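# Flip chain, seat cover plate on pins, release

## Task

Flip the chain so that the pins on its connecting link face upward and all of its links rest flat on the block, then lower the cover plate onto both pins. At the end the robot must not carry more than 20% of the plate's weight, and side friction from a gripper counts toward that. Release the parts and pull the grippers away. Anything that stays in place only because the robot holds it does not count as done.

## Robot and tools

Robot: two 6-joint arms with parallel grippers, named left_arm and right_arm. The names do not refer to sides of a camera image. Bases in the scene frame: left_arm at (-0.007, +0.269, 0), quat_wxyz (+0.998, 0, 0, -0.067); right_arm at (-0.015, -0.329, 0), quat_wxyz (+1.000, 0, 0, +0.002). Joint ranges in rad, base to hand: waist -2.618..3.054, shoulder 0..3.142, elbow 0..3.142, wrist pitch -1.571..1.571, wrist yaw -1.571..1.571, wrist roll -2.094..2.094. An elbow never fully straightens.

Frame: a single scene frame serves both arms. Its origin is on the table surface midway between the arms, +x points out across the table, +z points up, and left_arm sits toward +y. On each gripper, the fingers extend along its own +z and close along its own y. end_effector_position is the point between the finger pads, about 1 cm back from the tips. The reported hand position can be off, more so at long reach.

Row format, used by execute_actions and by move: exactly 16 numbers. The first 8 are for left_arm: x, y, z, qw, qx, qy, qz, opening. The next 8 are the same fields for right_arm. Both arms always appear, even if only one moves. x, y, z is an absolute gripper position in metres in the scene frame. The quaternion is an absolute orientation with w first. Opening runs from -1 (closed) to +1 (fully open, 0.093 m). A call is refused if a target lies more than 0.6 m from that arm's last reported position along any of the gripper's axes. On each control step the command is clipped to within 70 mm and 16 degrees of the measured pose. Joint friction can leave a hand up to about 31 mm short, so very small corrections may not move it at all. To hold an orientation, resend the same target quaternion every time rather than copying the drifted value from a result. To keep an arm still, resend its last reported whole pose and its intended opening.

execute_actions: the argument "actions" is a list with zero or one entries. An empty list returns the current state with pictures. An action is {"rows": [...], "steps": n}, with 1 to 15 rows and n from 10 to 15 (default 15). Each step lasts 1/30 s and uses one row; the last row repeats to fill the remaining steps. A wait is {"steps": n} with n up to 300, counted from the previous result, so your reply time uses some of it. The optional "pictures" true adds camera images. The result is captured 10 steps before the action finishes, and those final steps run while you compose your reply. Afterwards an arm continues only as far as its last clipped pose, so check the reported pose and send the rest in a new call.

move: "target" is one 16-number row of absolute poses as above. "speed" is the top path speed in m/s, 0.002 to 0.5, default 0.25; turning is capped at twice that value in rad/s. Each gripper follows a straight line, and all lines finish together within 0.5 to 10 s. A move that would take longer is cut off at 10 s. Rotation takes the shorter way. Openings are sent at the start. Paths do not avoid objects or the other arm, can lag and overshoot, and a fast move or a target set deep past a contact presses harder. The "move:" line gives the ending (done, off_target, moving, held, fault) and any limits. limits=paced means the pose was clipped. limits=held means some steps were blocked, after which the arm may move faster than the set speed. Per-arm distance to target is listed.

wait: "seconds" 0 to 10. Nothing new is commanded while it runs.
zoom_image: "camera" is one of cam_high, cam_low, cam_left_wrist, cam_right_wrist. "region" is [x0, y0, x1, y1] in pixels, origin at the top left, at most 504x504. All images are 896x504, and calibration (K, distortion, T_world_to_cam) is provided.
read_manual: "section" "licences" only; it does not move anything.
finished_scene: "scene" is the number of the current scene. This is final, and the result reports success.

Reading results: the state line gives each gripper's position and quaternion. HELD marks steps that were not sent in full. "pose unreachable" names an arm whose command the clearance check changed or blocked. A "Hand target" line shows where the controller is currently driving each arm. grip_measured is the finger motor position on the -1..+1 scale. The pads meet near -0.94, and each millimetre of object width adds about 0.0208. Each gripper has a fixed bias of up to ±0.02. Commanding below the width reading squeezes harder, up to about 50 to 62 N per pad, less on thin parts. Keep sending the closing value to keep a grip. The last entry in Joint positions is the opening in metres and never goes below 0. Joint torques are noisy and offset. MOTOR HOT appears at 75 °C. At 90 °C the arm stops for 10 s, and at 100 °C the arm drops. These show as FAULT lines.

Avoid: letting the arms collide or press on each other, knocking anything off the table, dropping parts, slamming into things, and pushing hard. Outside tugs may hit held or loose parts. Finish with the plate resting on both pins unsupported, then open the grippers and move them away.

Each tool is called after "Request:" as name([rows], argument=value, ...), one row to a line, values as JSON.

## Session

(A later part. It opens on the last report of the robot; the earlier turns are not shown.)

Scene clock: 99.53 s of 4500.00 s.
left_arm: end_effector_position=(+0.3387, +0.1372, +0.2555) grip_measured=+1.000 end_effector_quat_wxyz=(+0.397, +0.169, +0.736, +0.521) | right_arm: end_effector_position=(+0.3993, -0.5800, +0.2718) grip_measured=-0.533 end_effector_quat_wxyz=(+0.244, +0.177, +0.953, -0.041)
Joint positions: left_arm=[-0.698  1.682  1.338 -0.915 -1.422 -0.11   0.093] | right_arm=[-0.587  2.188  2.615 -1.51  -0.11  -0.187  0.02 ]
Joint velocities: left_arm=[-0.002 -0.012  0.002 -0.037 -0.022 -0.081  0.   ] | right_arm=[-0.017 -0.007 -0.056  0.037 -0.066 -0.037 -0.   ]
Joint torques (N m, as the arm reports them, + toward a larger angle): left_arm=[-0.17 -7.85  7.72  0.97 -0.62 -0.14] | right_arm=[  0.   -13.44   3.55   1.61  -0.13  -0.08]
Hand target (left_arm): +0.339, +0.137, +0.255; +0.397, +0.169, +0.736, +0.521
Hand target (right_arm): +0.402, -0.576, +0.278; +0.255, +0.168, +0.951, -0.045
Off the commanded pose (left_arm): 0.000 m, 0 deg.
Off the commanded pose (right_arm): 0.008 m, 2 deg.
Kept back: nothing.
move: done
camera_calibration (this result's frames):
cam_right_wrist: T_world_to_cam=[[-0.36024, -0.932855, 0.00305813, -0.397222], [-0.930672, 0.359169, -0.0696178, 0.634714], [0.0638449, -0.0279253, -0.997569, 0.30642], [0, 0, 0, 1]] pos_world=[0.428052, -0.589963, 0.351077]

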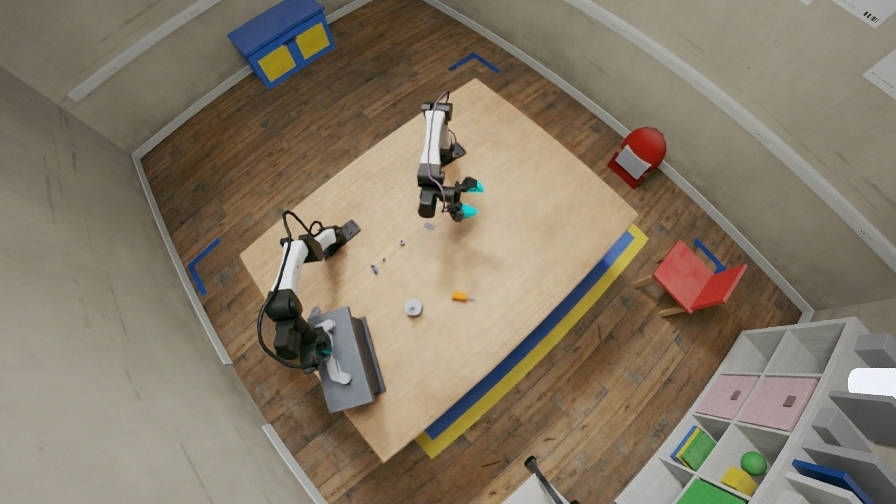

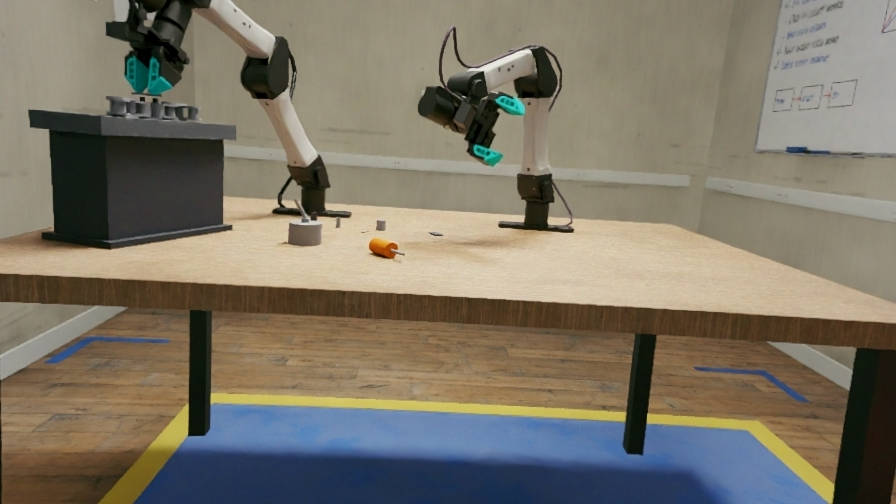

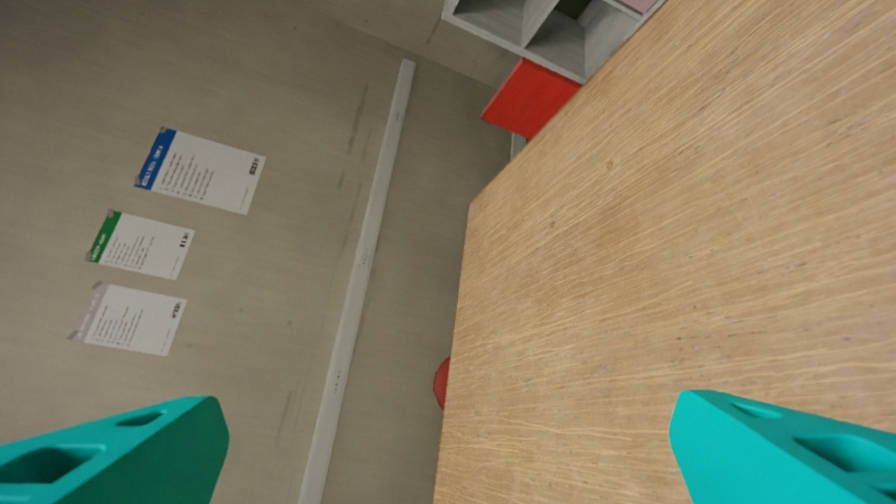

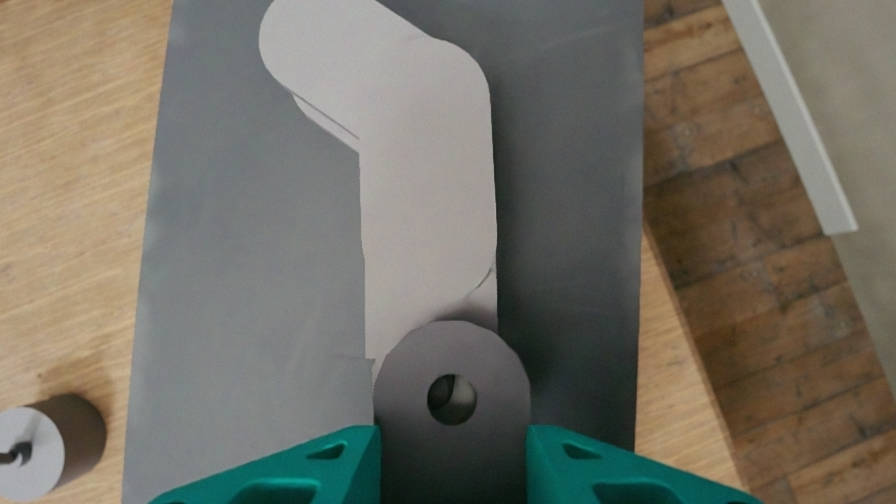

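Need ~4 mm left.

Request:
move(target=[0.3387,0.1372,0.2555,0.397,0.169,0.736,0.521,1,0.405,-0.569,0.28,0.256,0.168,0.951,-0.045,-0.55], speed=0.02)

Scene clock: 101.47 s of 4500.00 s.
left_arm: end_effector_position=(+0.3387, +0.1372, +0.2555) grip_measured=+1.000 end_effector_quat_wxyz=(+0.397, +0.169, +0.736, +0.521) | right_arm: end_effector_position=(+0.4054, -0.5725, +0.2717) grip_measured=-0.533 end_effector_quat_wxyz=(+0.246, +0.169, +0.954, -0.039)
Joint positions: left_arm=[-0.698  1.682  1.338 -0.915 -1.422 -0.11   0.093] | right_arm=[-0.567  2.187  2.611 -1.502 -0.11  -0.185  0.02 ]
Joint velocities: left_arm=[ 0.007  0.002 -0.007 -0.037 -0.066 -0.125  0.   ] | right_arm=[-0.007 -0.007 -0.012 -0.037  0.037 -0.007  0.   ]
Joint torques (N m, as the arm reports them, + toward a larger angle): left_arm=[ 0.01 -7.73  7.77  0.96 -0.62 -0.14] | right_arm=[ -0.03 -13.54   4.29   1.54  -0.04   0.1 ]
Hand target (left_arm): +0.339, +0.137, +0.255; +0.397, +0.169, +0.736, +0.521
Hand target (right_arm): +0.405, -0.569, +0.280; +0.256, +0.168, +0.951, -0.045
Off the commanded pose (left_arm): 0.000 m, 0 deg.
Off the commanded pose (right_arm): 0.009 m, 1 deg.
Kept back: nothing.
move: done
camera_calibration (this result's frames):
cam_right_wrist: T_world_to_cam=[[-0.342936, -0.939353, 0.00329381, -0.398809], [-0.936862, 0.341766, -0.0740678, 0.631391], [0.0684501, -0.0284864, -0.997248, 0.303942], [0, 0, 0, 1]] pos_world=[0.433955, -0.581753, 0.351185]

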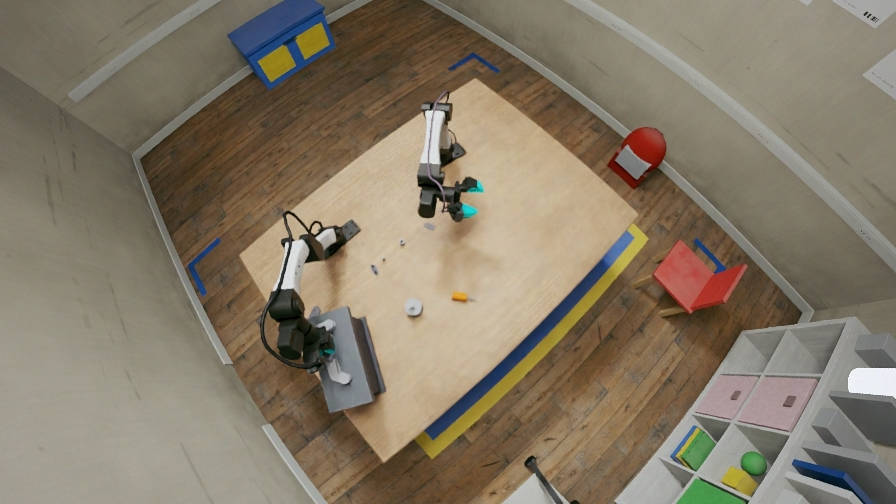

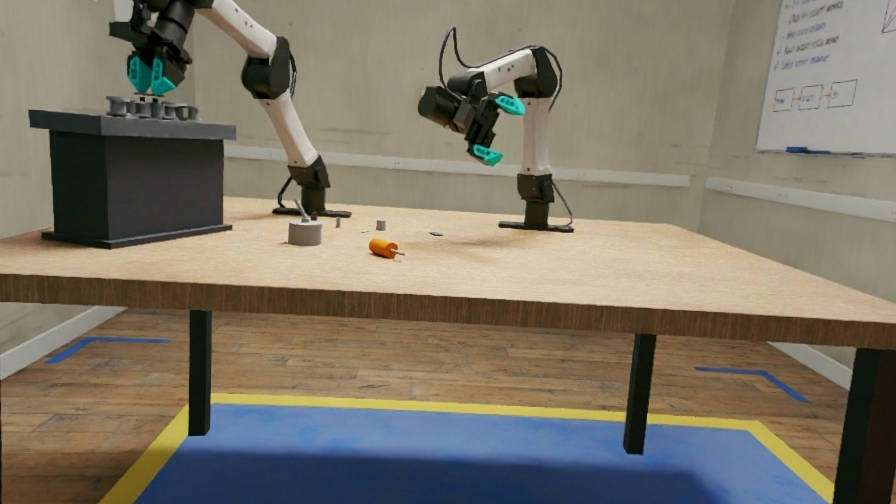

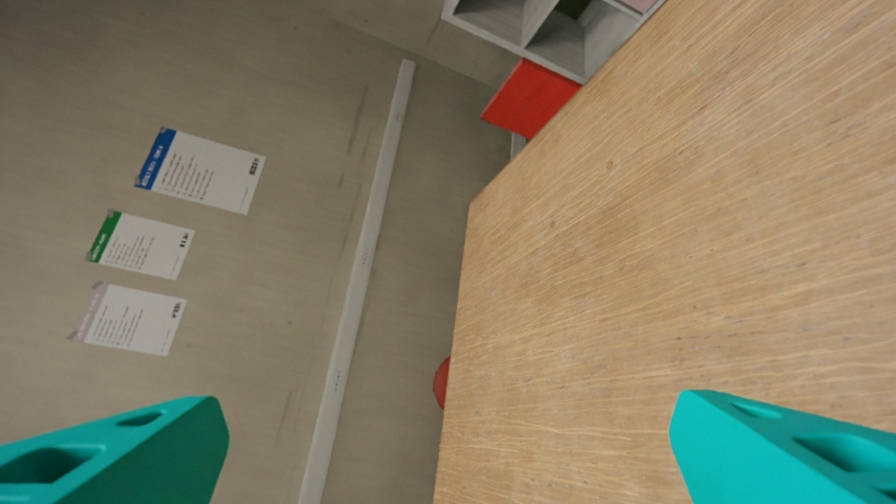

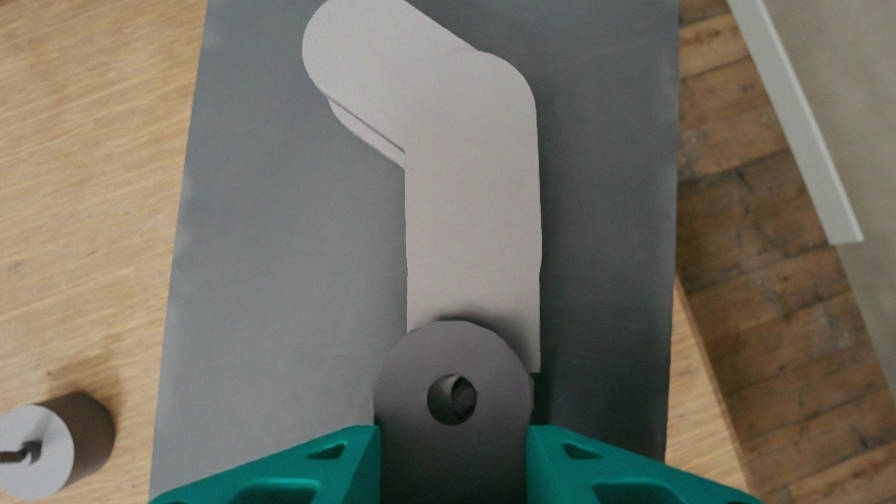

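Request:
move(target=[0.3387,0.1372,0.2555,0.397,0.169,0.736,0.521,1,0.397,-0.586,0.28,0.256,0.168,0.951,-0.045,-0.55], speed=0.02)

Request:
move(target=[0.3387,0.1372,0.2555,0.397,0.169,0.736,0.521,1,0.4025,-0.573,0.28,0.256,0.168,0.951,-0.045,-0.55], speed=0.02)

Scene clock: 102.93 s of 4500.00 s.
left_arm: end_effector_position=(+0.3387, +0.1372, +0.2555) grip_measured=+1.000 end_effector_quat_wxyz=(+0.397, +0.169, +0.736, +0.521) | right_arm: end_effector_position=(+0.3970, -0.5839, +0.2711) grip_measured=-0.533 end_effector_quat_wxyz=(+0.243, +0.171, +0.954, -0.043)
Joint positions: left_arm=[-0.698  1.682  1.338 -0.915 -1.422 -0.11   0.093] | right_arm=[-0.598  2.187  2.611 -1.509 -0.114 -0.21   0.02 ]
Joint velocities: left_arm=[ 0.002  0.002 -0.022 -0.081 -0.022 -0.007  0.   ] | right_arm=[ 0.012 -0.002 -0.002 -0.037 -0.037 -0.051  0.   ]
Joint torques (N m, as the arm reports them, + toward a larger angle): left_arm=[-0.02 -7.72  7.58  0.9  -0.59 -0.13] | right_arm=[ -1.18 -11.72   6.74   1.38  -0.19  -0.06]
Hand target (left_arm): +0.339, +0.137, +0.255; +0.397, +0.169, +0.736, +0.521
Hand target (right_arm): +0.397, -0.586, +0.280; +0.256, +0.168, +0.951, -0.045
Off the commanded pose (left_arm): 0.000 m, 0 deg.
Off the commanded pose (right_arm): 0.009 m, 2 deg.
Kept back: nothing.
move: done
camera_calibration (this result's frames):
cam_right_wrist: T_world_to_cam=[[-0.349742, -0.936789, 0.0102936, -0.410102], [-0.934877, 0.348274, -0.0686248, 0.628869], [0.060702, -0.0336242, -0.997589, 0.303692], [0, 0, 0, 1]] pos_world=[0.42605, -0.592986, 0.350338]

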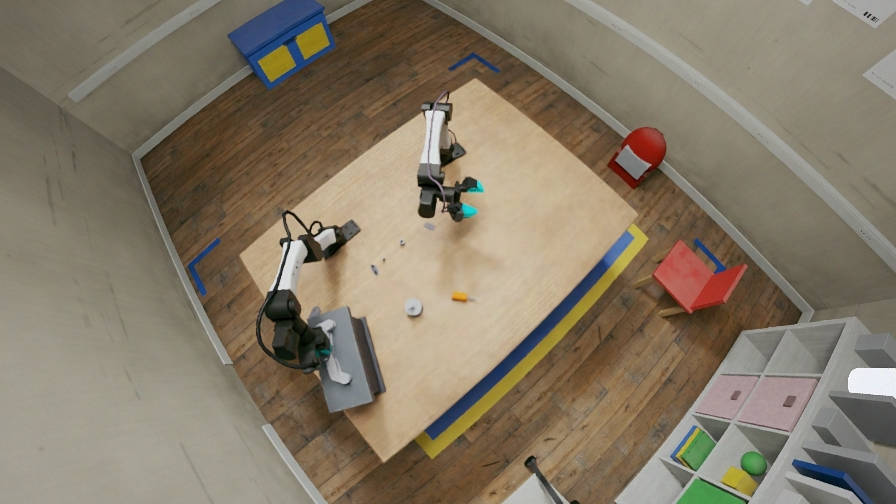

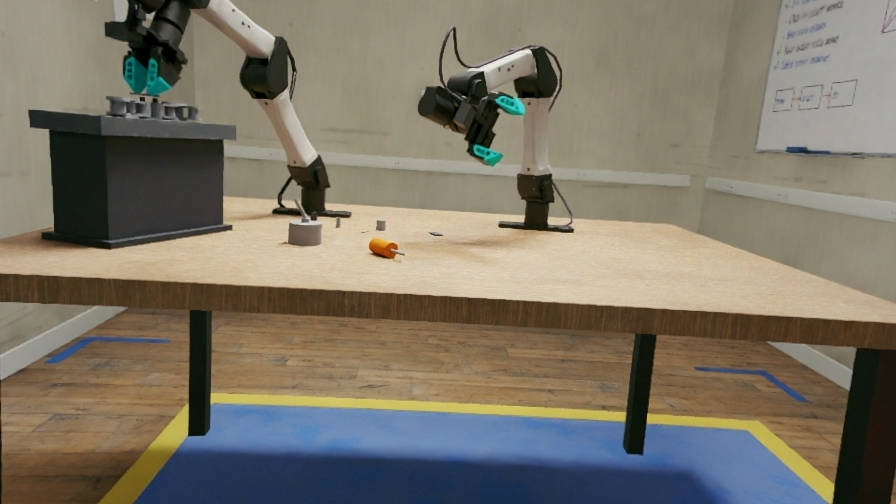

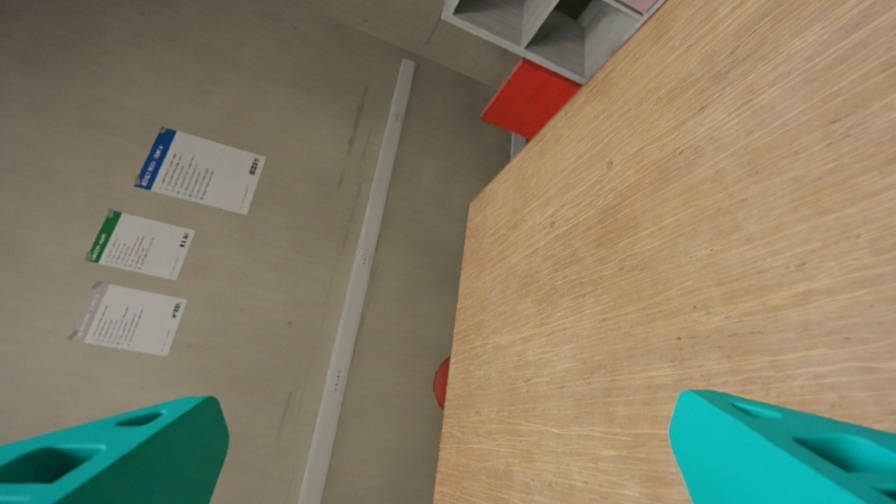

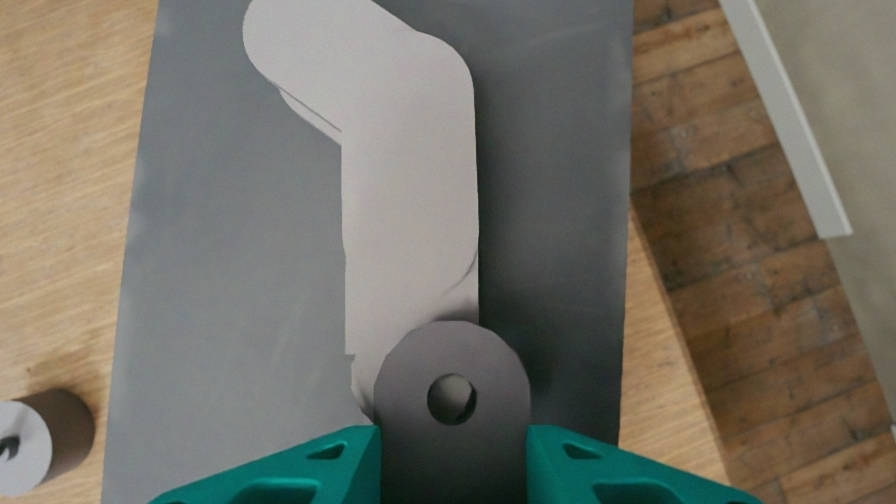

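Scene clock: 103.90 s of 4500.00 s.
left_arm: end_effector_position=(+0.3387, +0.1372, +0.2555) grip_measured=+1.000 end_effector_quat_wxyz=(+0.397, +0.169, +0.736, +0.521) | right_arm: end_effector_position=(+0.4017, -0.5762, +0.2711) grip_measured=-0.533 end_effector_quat_wxyz=(+0.243, +0.169, +0.954, -0.039)
Joint positions: left_arm=[-0.698  1.682  1.338 -0.915 -1.422 -0.11   0.093] | right_arm=[-0.579  2.187  2.611 -1.509 -0.114 -0.197  0.02 ]
Joint velocities: left_arm=[-0.002  0.012  0.007 -0.051  0.007  0.051  0.   ] | right_arm=[ 0.007 -0.012 -0.007 -0.037  0.007 -0.007 -0.   ]
Joint torques (N m, as the arm reports them, + toward a larger angle): left_arm=[-0.08 -7.72  7.64  0.97 -0.63 -0.09] | right_arm=[ -0.1  -13.32   4.42   1.58  -0.06   0.1 ]
Hand target (left_arm): +0.339, +0.137, +0.255; +0.397, +0.169, +0.736, +0.521
Hand target (right_arm): +0.403, -0.573, +0.280; +0.255, +0.168, +0.951, -0.045
Off the commanded pose (left_arm): 0.000 m, 0 deg.
Off the commanded pose (right_arm): 0.010 m, 2 deg.
Kept back: nothing.
move: done
camera_calibration (this result's frames):
cam_right_wrist: T_world_to_cam=[[-0.34291, -0.939359, 0.00409631, -0.403752], [-0.937252, 0.341842, -0.0685685, 0.627788], [0.0630102, -0.0273522, -0.997638, 0.306368], [0, 0, 0, 1]] pos_world=[0.430641, -0.585492, 0.350345]

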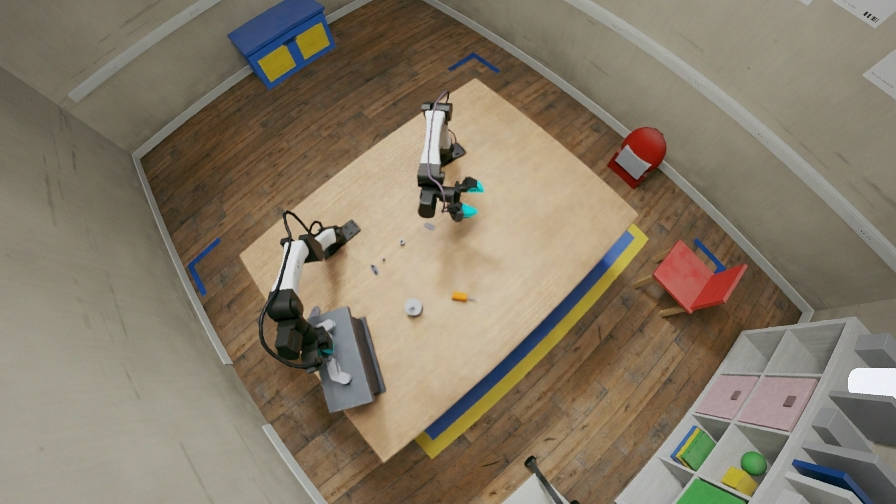

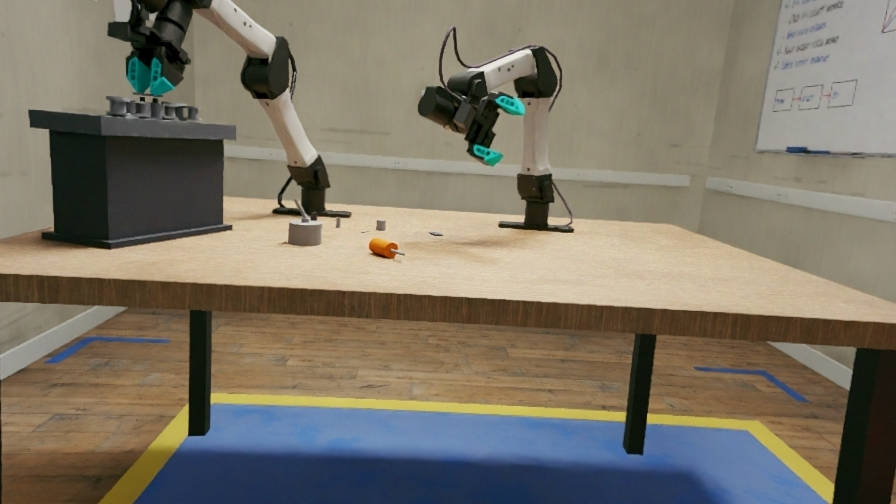

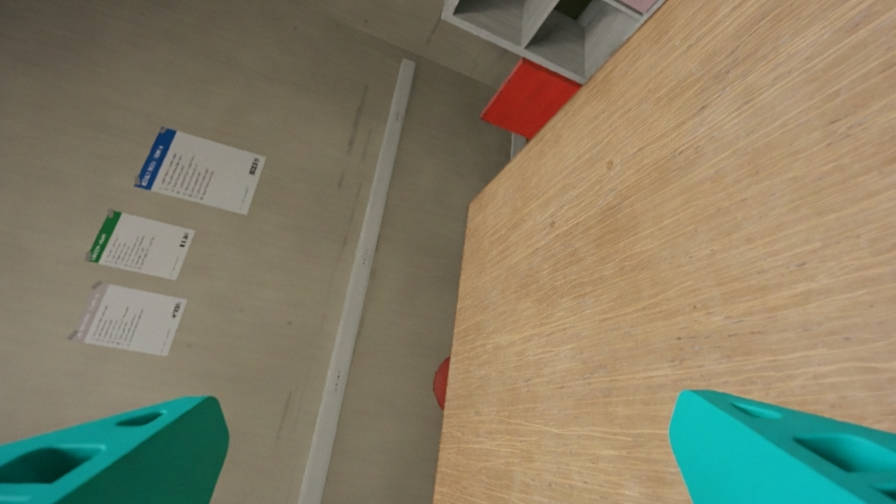

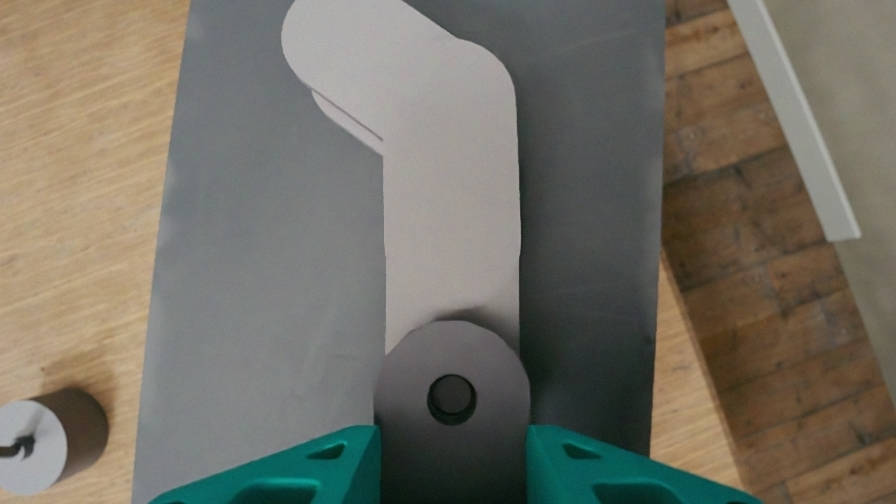

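Request:
move(target=[0.3387,0.1372,0.2555,0.397,0.169,0.736,0.521,1,0.402,-0.5745,0.259,0.25,0.168,0.952,-0.042,-0.55], speed=0.01)

Request:
zoom_image(camera="cam_low", region=[90,60,220,130])

Scene clock: 105.60 s of 4500.00 s.
left_arm: end_effector_position=(+0.3387, +0.1372, +0.2555) grip_measured=+1.000 end_effector_quat_wxyz=(+0.397, +0.169, +0.736, +0.521) | right_arm: end_effector_position=(+0.4018, -0.5762, +0.2592) grip_measured=-0.533 end_effector_quat_wxyz=(+0.248, +0.169, +0.953, -0.041)
Joint positions: left_arm=[-0.698  1.682  1.338 -0.915 -1.422 -0.11   0.093] | right_arm=[-0.579  2.099  2.401 -1.376 -0.114 -0.196  0.02 ]
Joint velocities: left_arm=[-0.002 -0.007  0.012 -0.007 -0.022  0.066  0.   ] | right_arm=[ 0.007 -0.017 -0.027 -0.007 -0.007  0.007  0.   ]
Joint torques (N m, as the arm reports them, + toward a larger angle): left_arm=[-0.17 -7.73  7.68  0.96 -0.58 -0.13] | right_arm=[ -0.37 -12.64   3.62   1.6   -0.09   0.06]
Hand target (left_arm): +0.339, +0.137, +0.255; +0.397, +0.169, +0.736, +0.521
Hand target (right_arm): +0.402, -0.574, +0.259; +0.250, +0.168, +0.953, -0.042
Off the commanded pose (left_arm): 0.000 m, 0 deg.
Off the commanded pose (right_arm): 0.002 m, 0 deg.
Kept back: nothing.
move: done
camera_calibration (this result's frames):
cam_right_wrist: T_world_to_cam=[[-0.343723, -0.939056, 0.00533582, -0.403488], [-0.936358, 0.342293, -0.0779084, 0.629427], [0.071334, -0.0317751, -0.996946, 0.288447], [0, 0, 0, 1]] pos_world=[0.430105, -0.58518, 0.338756]

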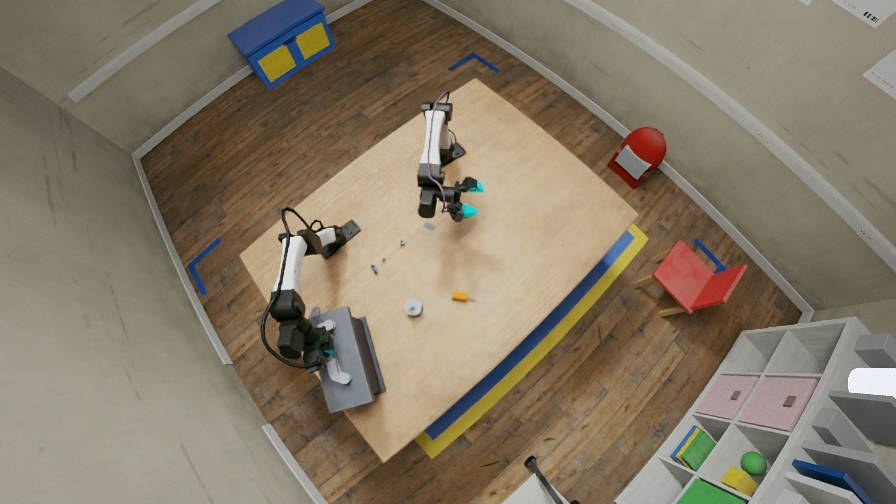

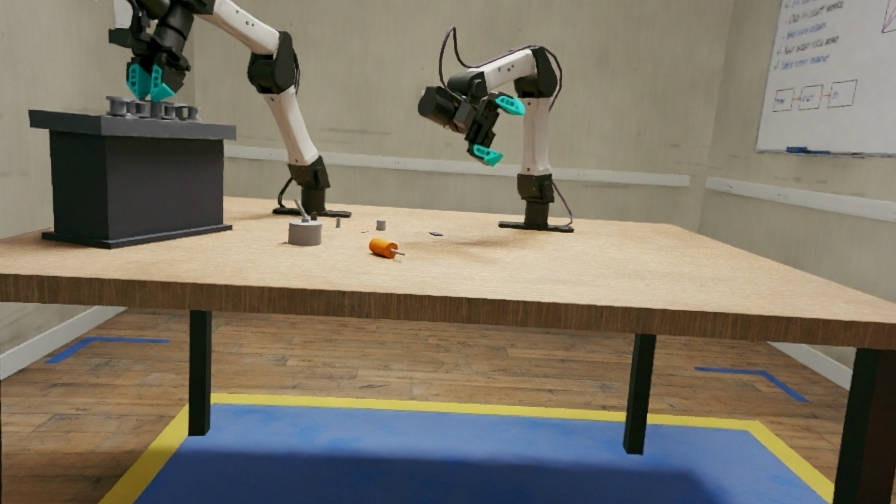

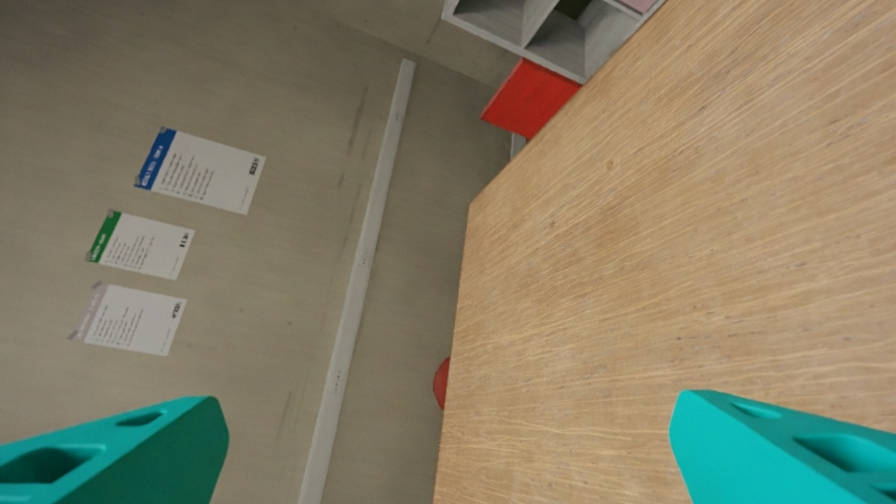

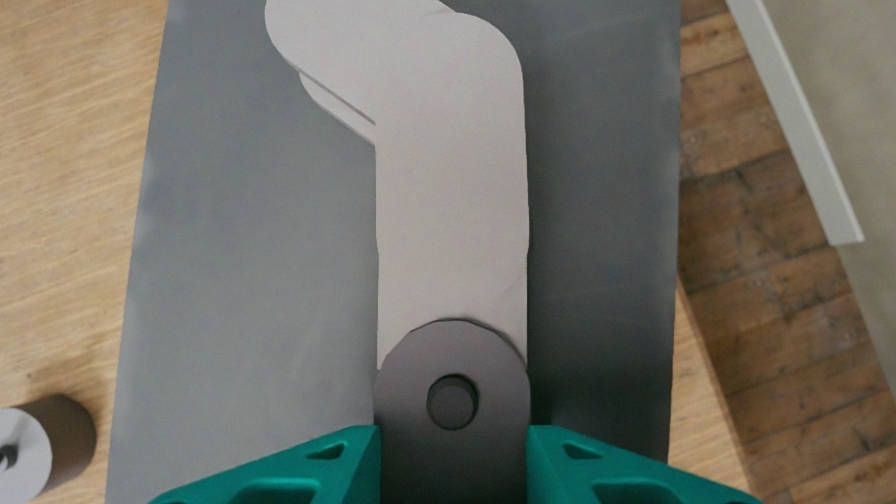

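Region (90, 60, 220, 130) of cam_low's 896x504 image, scaled by 3.877, with more detail than that image has; it fills the top 271 rows of this view, and the rest is white.

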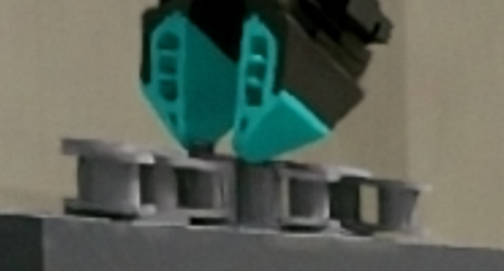

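Request:
move(target=[0.3387,0.1372,0.2555,0.397,0.169,0.736,0.521,1,0.402,-0.5745,0.259,0.25,0.168,0.952,-0.042,0.3])

Request:
move(target=[0.3387,0.1372,0.2555,0.397,0.169,0.736,0.521,1,0.35,-0.555,0.33,0.337,0.163,0.925,-0.059,0.3], speed=0.1)

Request:
zoom_image(camera="cam_low", region=[90,60,220,130])

Scene clock: 106.70 s of 4500.00 s.
left_arm: end_effector_position=(+0.3387, +0.1372, +0.2555) grip_measured=+1.000 end_effector_quat_wxyz=(+0.397, +0.169, +0.736, +0.521) | right_arm: end_effector_position=(+0.4022, -0.5765, +0.2595) grip_measured=+0.298 end_effector_quat_wxyz=(+0.249, +0.168, +0.953, -0.041)
Joint positions: left_arm=[-0.698  1.682  1.338 -0.915 -1.422 -0.11   0.093] | right_arm=[-0.579  2.099  2.4   -1.373 -0.114 -0.196  0.06 ]
Joint velocities: left_arm=[ 0.012 -0.002  0.017  0.066 -0.022  0.007  0.   ] | right_arm=[ 0.012 -0.002 -0.017  0.022 -0.022 -0.051 -0.001]
Joint torques (N m, as the arm reports them, + toward a larger angle): left_arm=[-0.07 -7.8   7.65  1.01 -0.61 -0.13] | right_arm=[ -0.33 -12.51   3.89   1.57  -0.09   0.05]
Hand target (left_arm): +0.339, +0.137, +0.255; +0.397, +0.169, +0.736, +0.521
Hand target (right_arm): +0.402, -0.574, +0.259; +0.250, +0.168, +0.953, -0.042
Off the commanded pose (left_arm): 0.000 m, 0 deg.
Off the commanded pose (right_arm): 0.002 m, 0 deg.
Kept back: nothing.
move: done
camera_calibration (this result's frames):
cam_right_wrist: T_world_to_cam=[[-0.343736, -0.939048, 0.005928, -0.40375], [-0.93618, 0.342178, -0.0805038, 0.630498], [0.0735685, -0.0332217, -0.996737, 0.286894], [0, 0, 0, 1]] pos_world=[0.43037, -0.585352, 0.339108]

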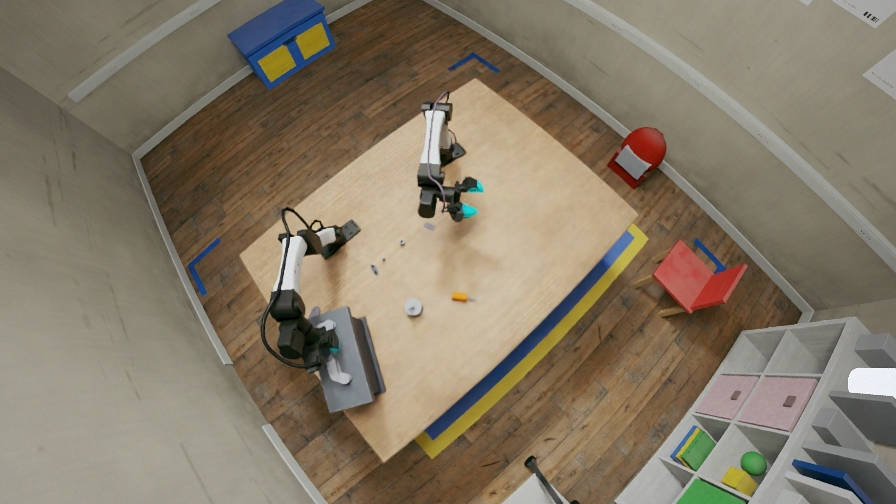

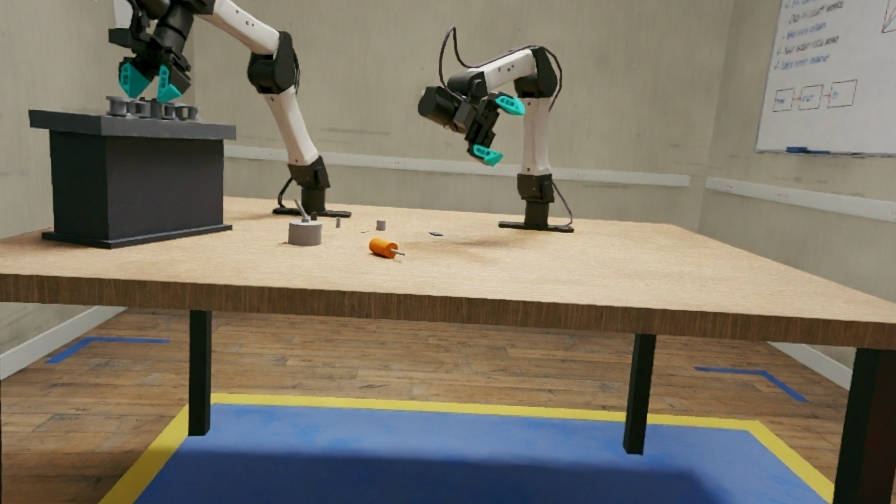

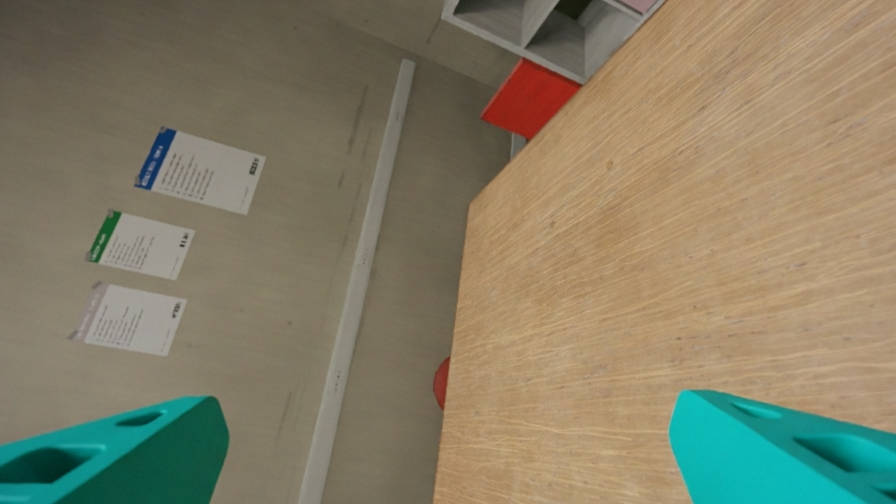

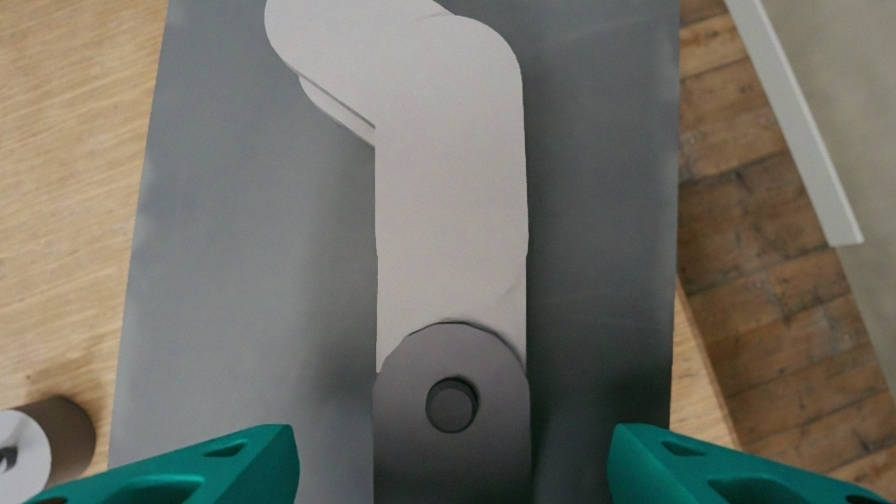

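Scene clock: 108.03 s of 4500.00 s.
left_arm: end_effector_position=(+0.3387, +0.1372, +0.2555) grip_measured=+1.000 end_effector_quat_wxyz=(+0.397, +0.169, +0.736, +0.521) | right_arm: end_effector_position=(+0.3530, -0.5554, +0.3331) grip_measured=+0.298 end_effector_quat_wxyz=(+0.336, +0.165, +0.925, -0.060)
Joint positions: left_arm=[-0.698  1.682  1.338 -0.915 -1.422 -0.11   0.093] | right_arm=[-0.621  1.785  2.173 -1.279 -0.168 -0.204  0.06 ]
Joint velocities: left_arm=[-0.007  0.002 -0.017 -0.022  0.007  0.007  0.   ] | right_arm=[ 0.002 -0.002 -0.007  0.007 -0.022  0.022 -0.   ]
Joint torques (N m, as the arm reports them, + toward a larger angle): left_arm=[-0.15 -7.79  7.74  0.94 -0.61 -0.13] | right_arm=[-1.19 -9.66  3.53  1.86 -0.22 -0.06]
Hand target (left_arm): +0.339, +0.137, +0.255; +0.397, +0.169, +0.736, +0.521
Hand target (right_arm): +0.351, -0.556, +0.330; +0.337, +0.164, +0.925, -0.057
Off the commanded pose (left_arm): 0.000 m, 0 deg.
Off the commanded pose (right_arm): 0.004 m, 0 deg.
Kept back: nothing.
move: done
camera_calibration (this result's frames):
cam_right_wrist: T_world_to_cam=[[-0.349926, -0.936723, 0.0100798, -0.399235], [-0.904342, 0.334983, -0.264484, 0.62916], [0.244372, -0.101665, -0.964337, 0.255534], [0, 0, 0, 1]] pos_world=[0.366828, -0.558752, 0.416848]

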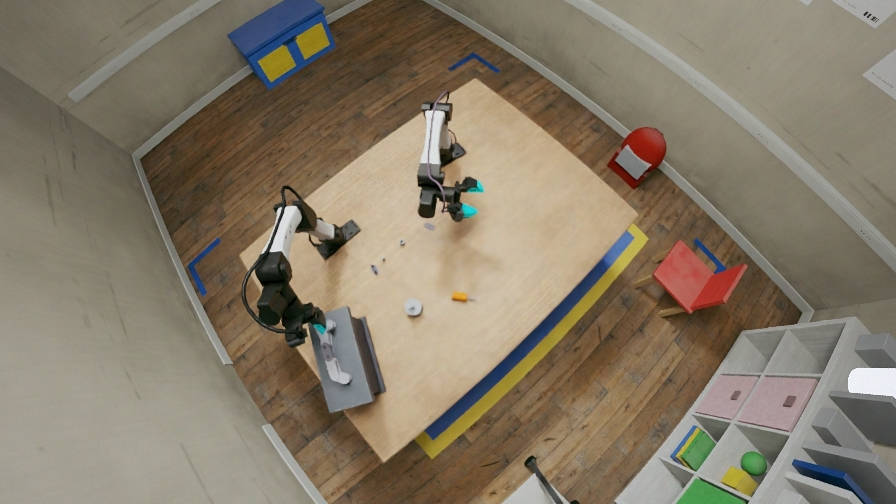

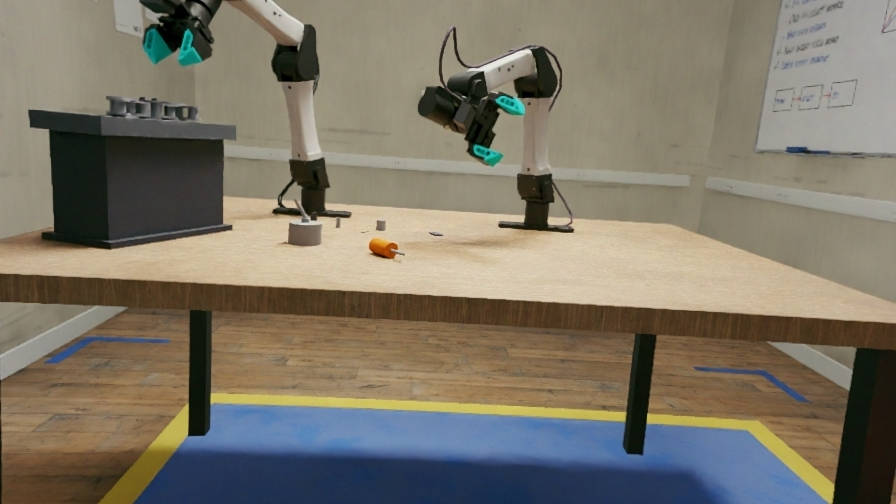

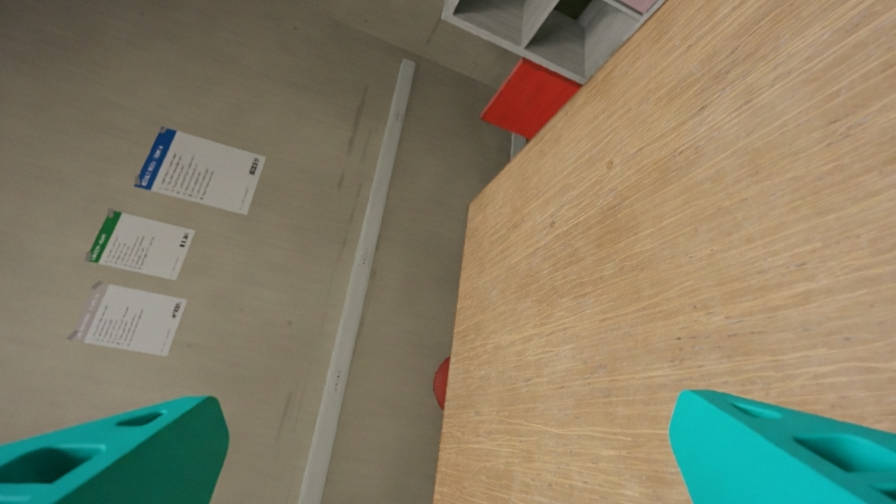

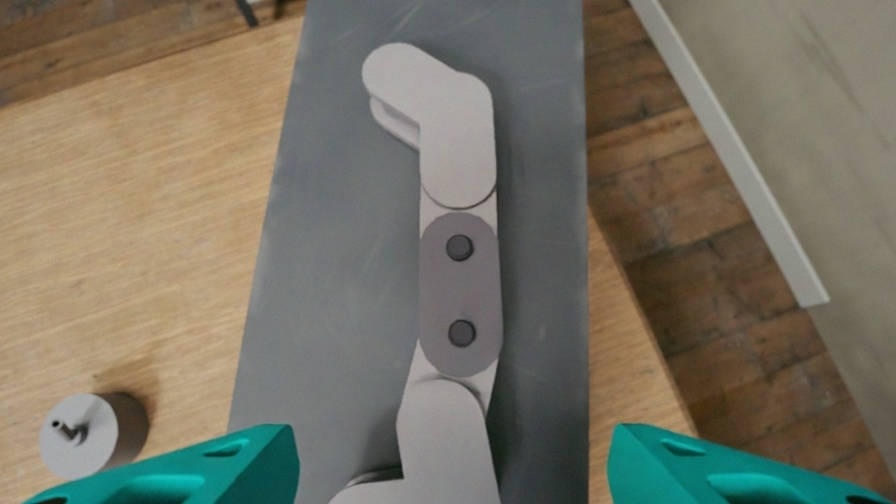

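Region (90, 60, 220, 130) of cam_low's 896x504 image, scaled by 3.877, with more detail than that image has; it fills the top 271 rows of this view, and the rest is white.

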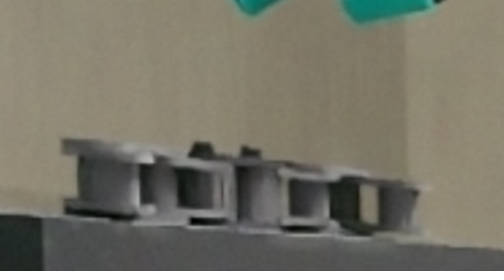

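Request:
finished_scene(scene=1)

The scene is finished: the task was done.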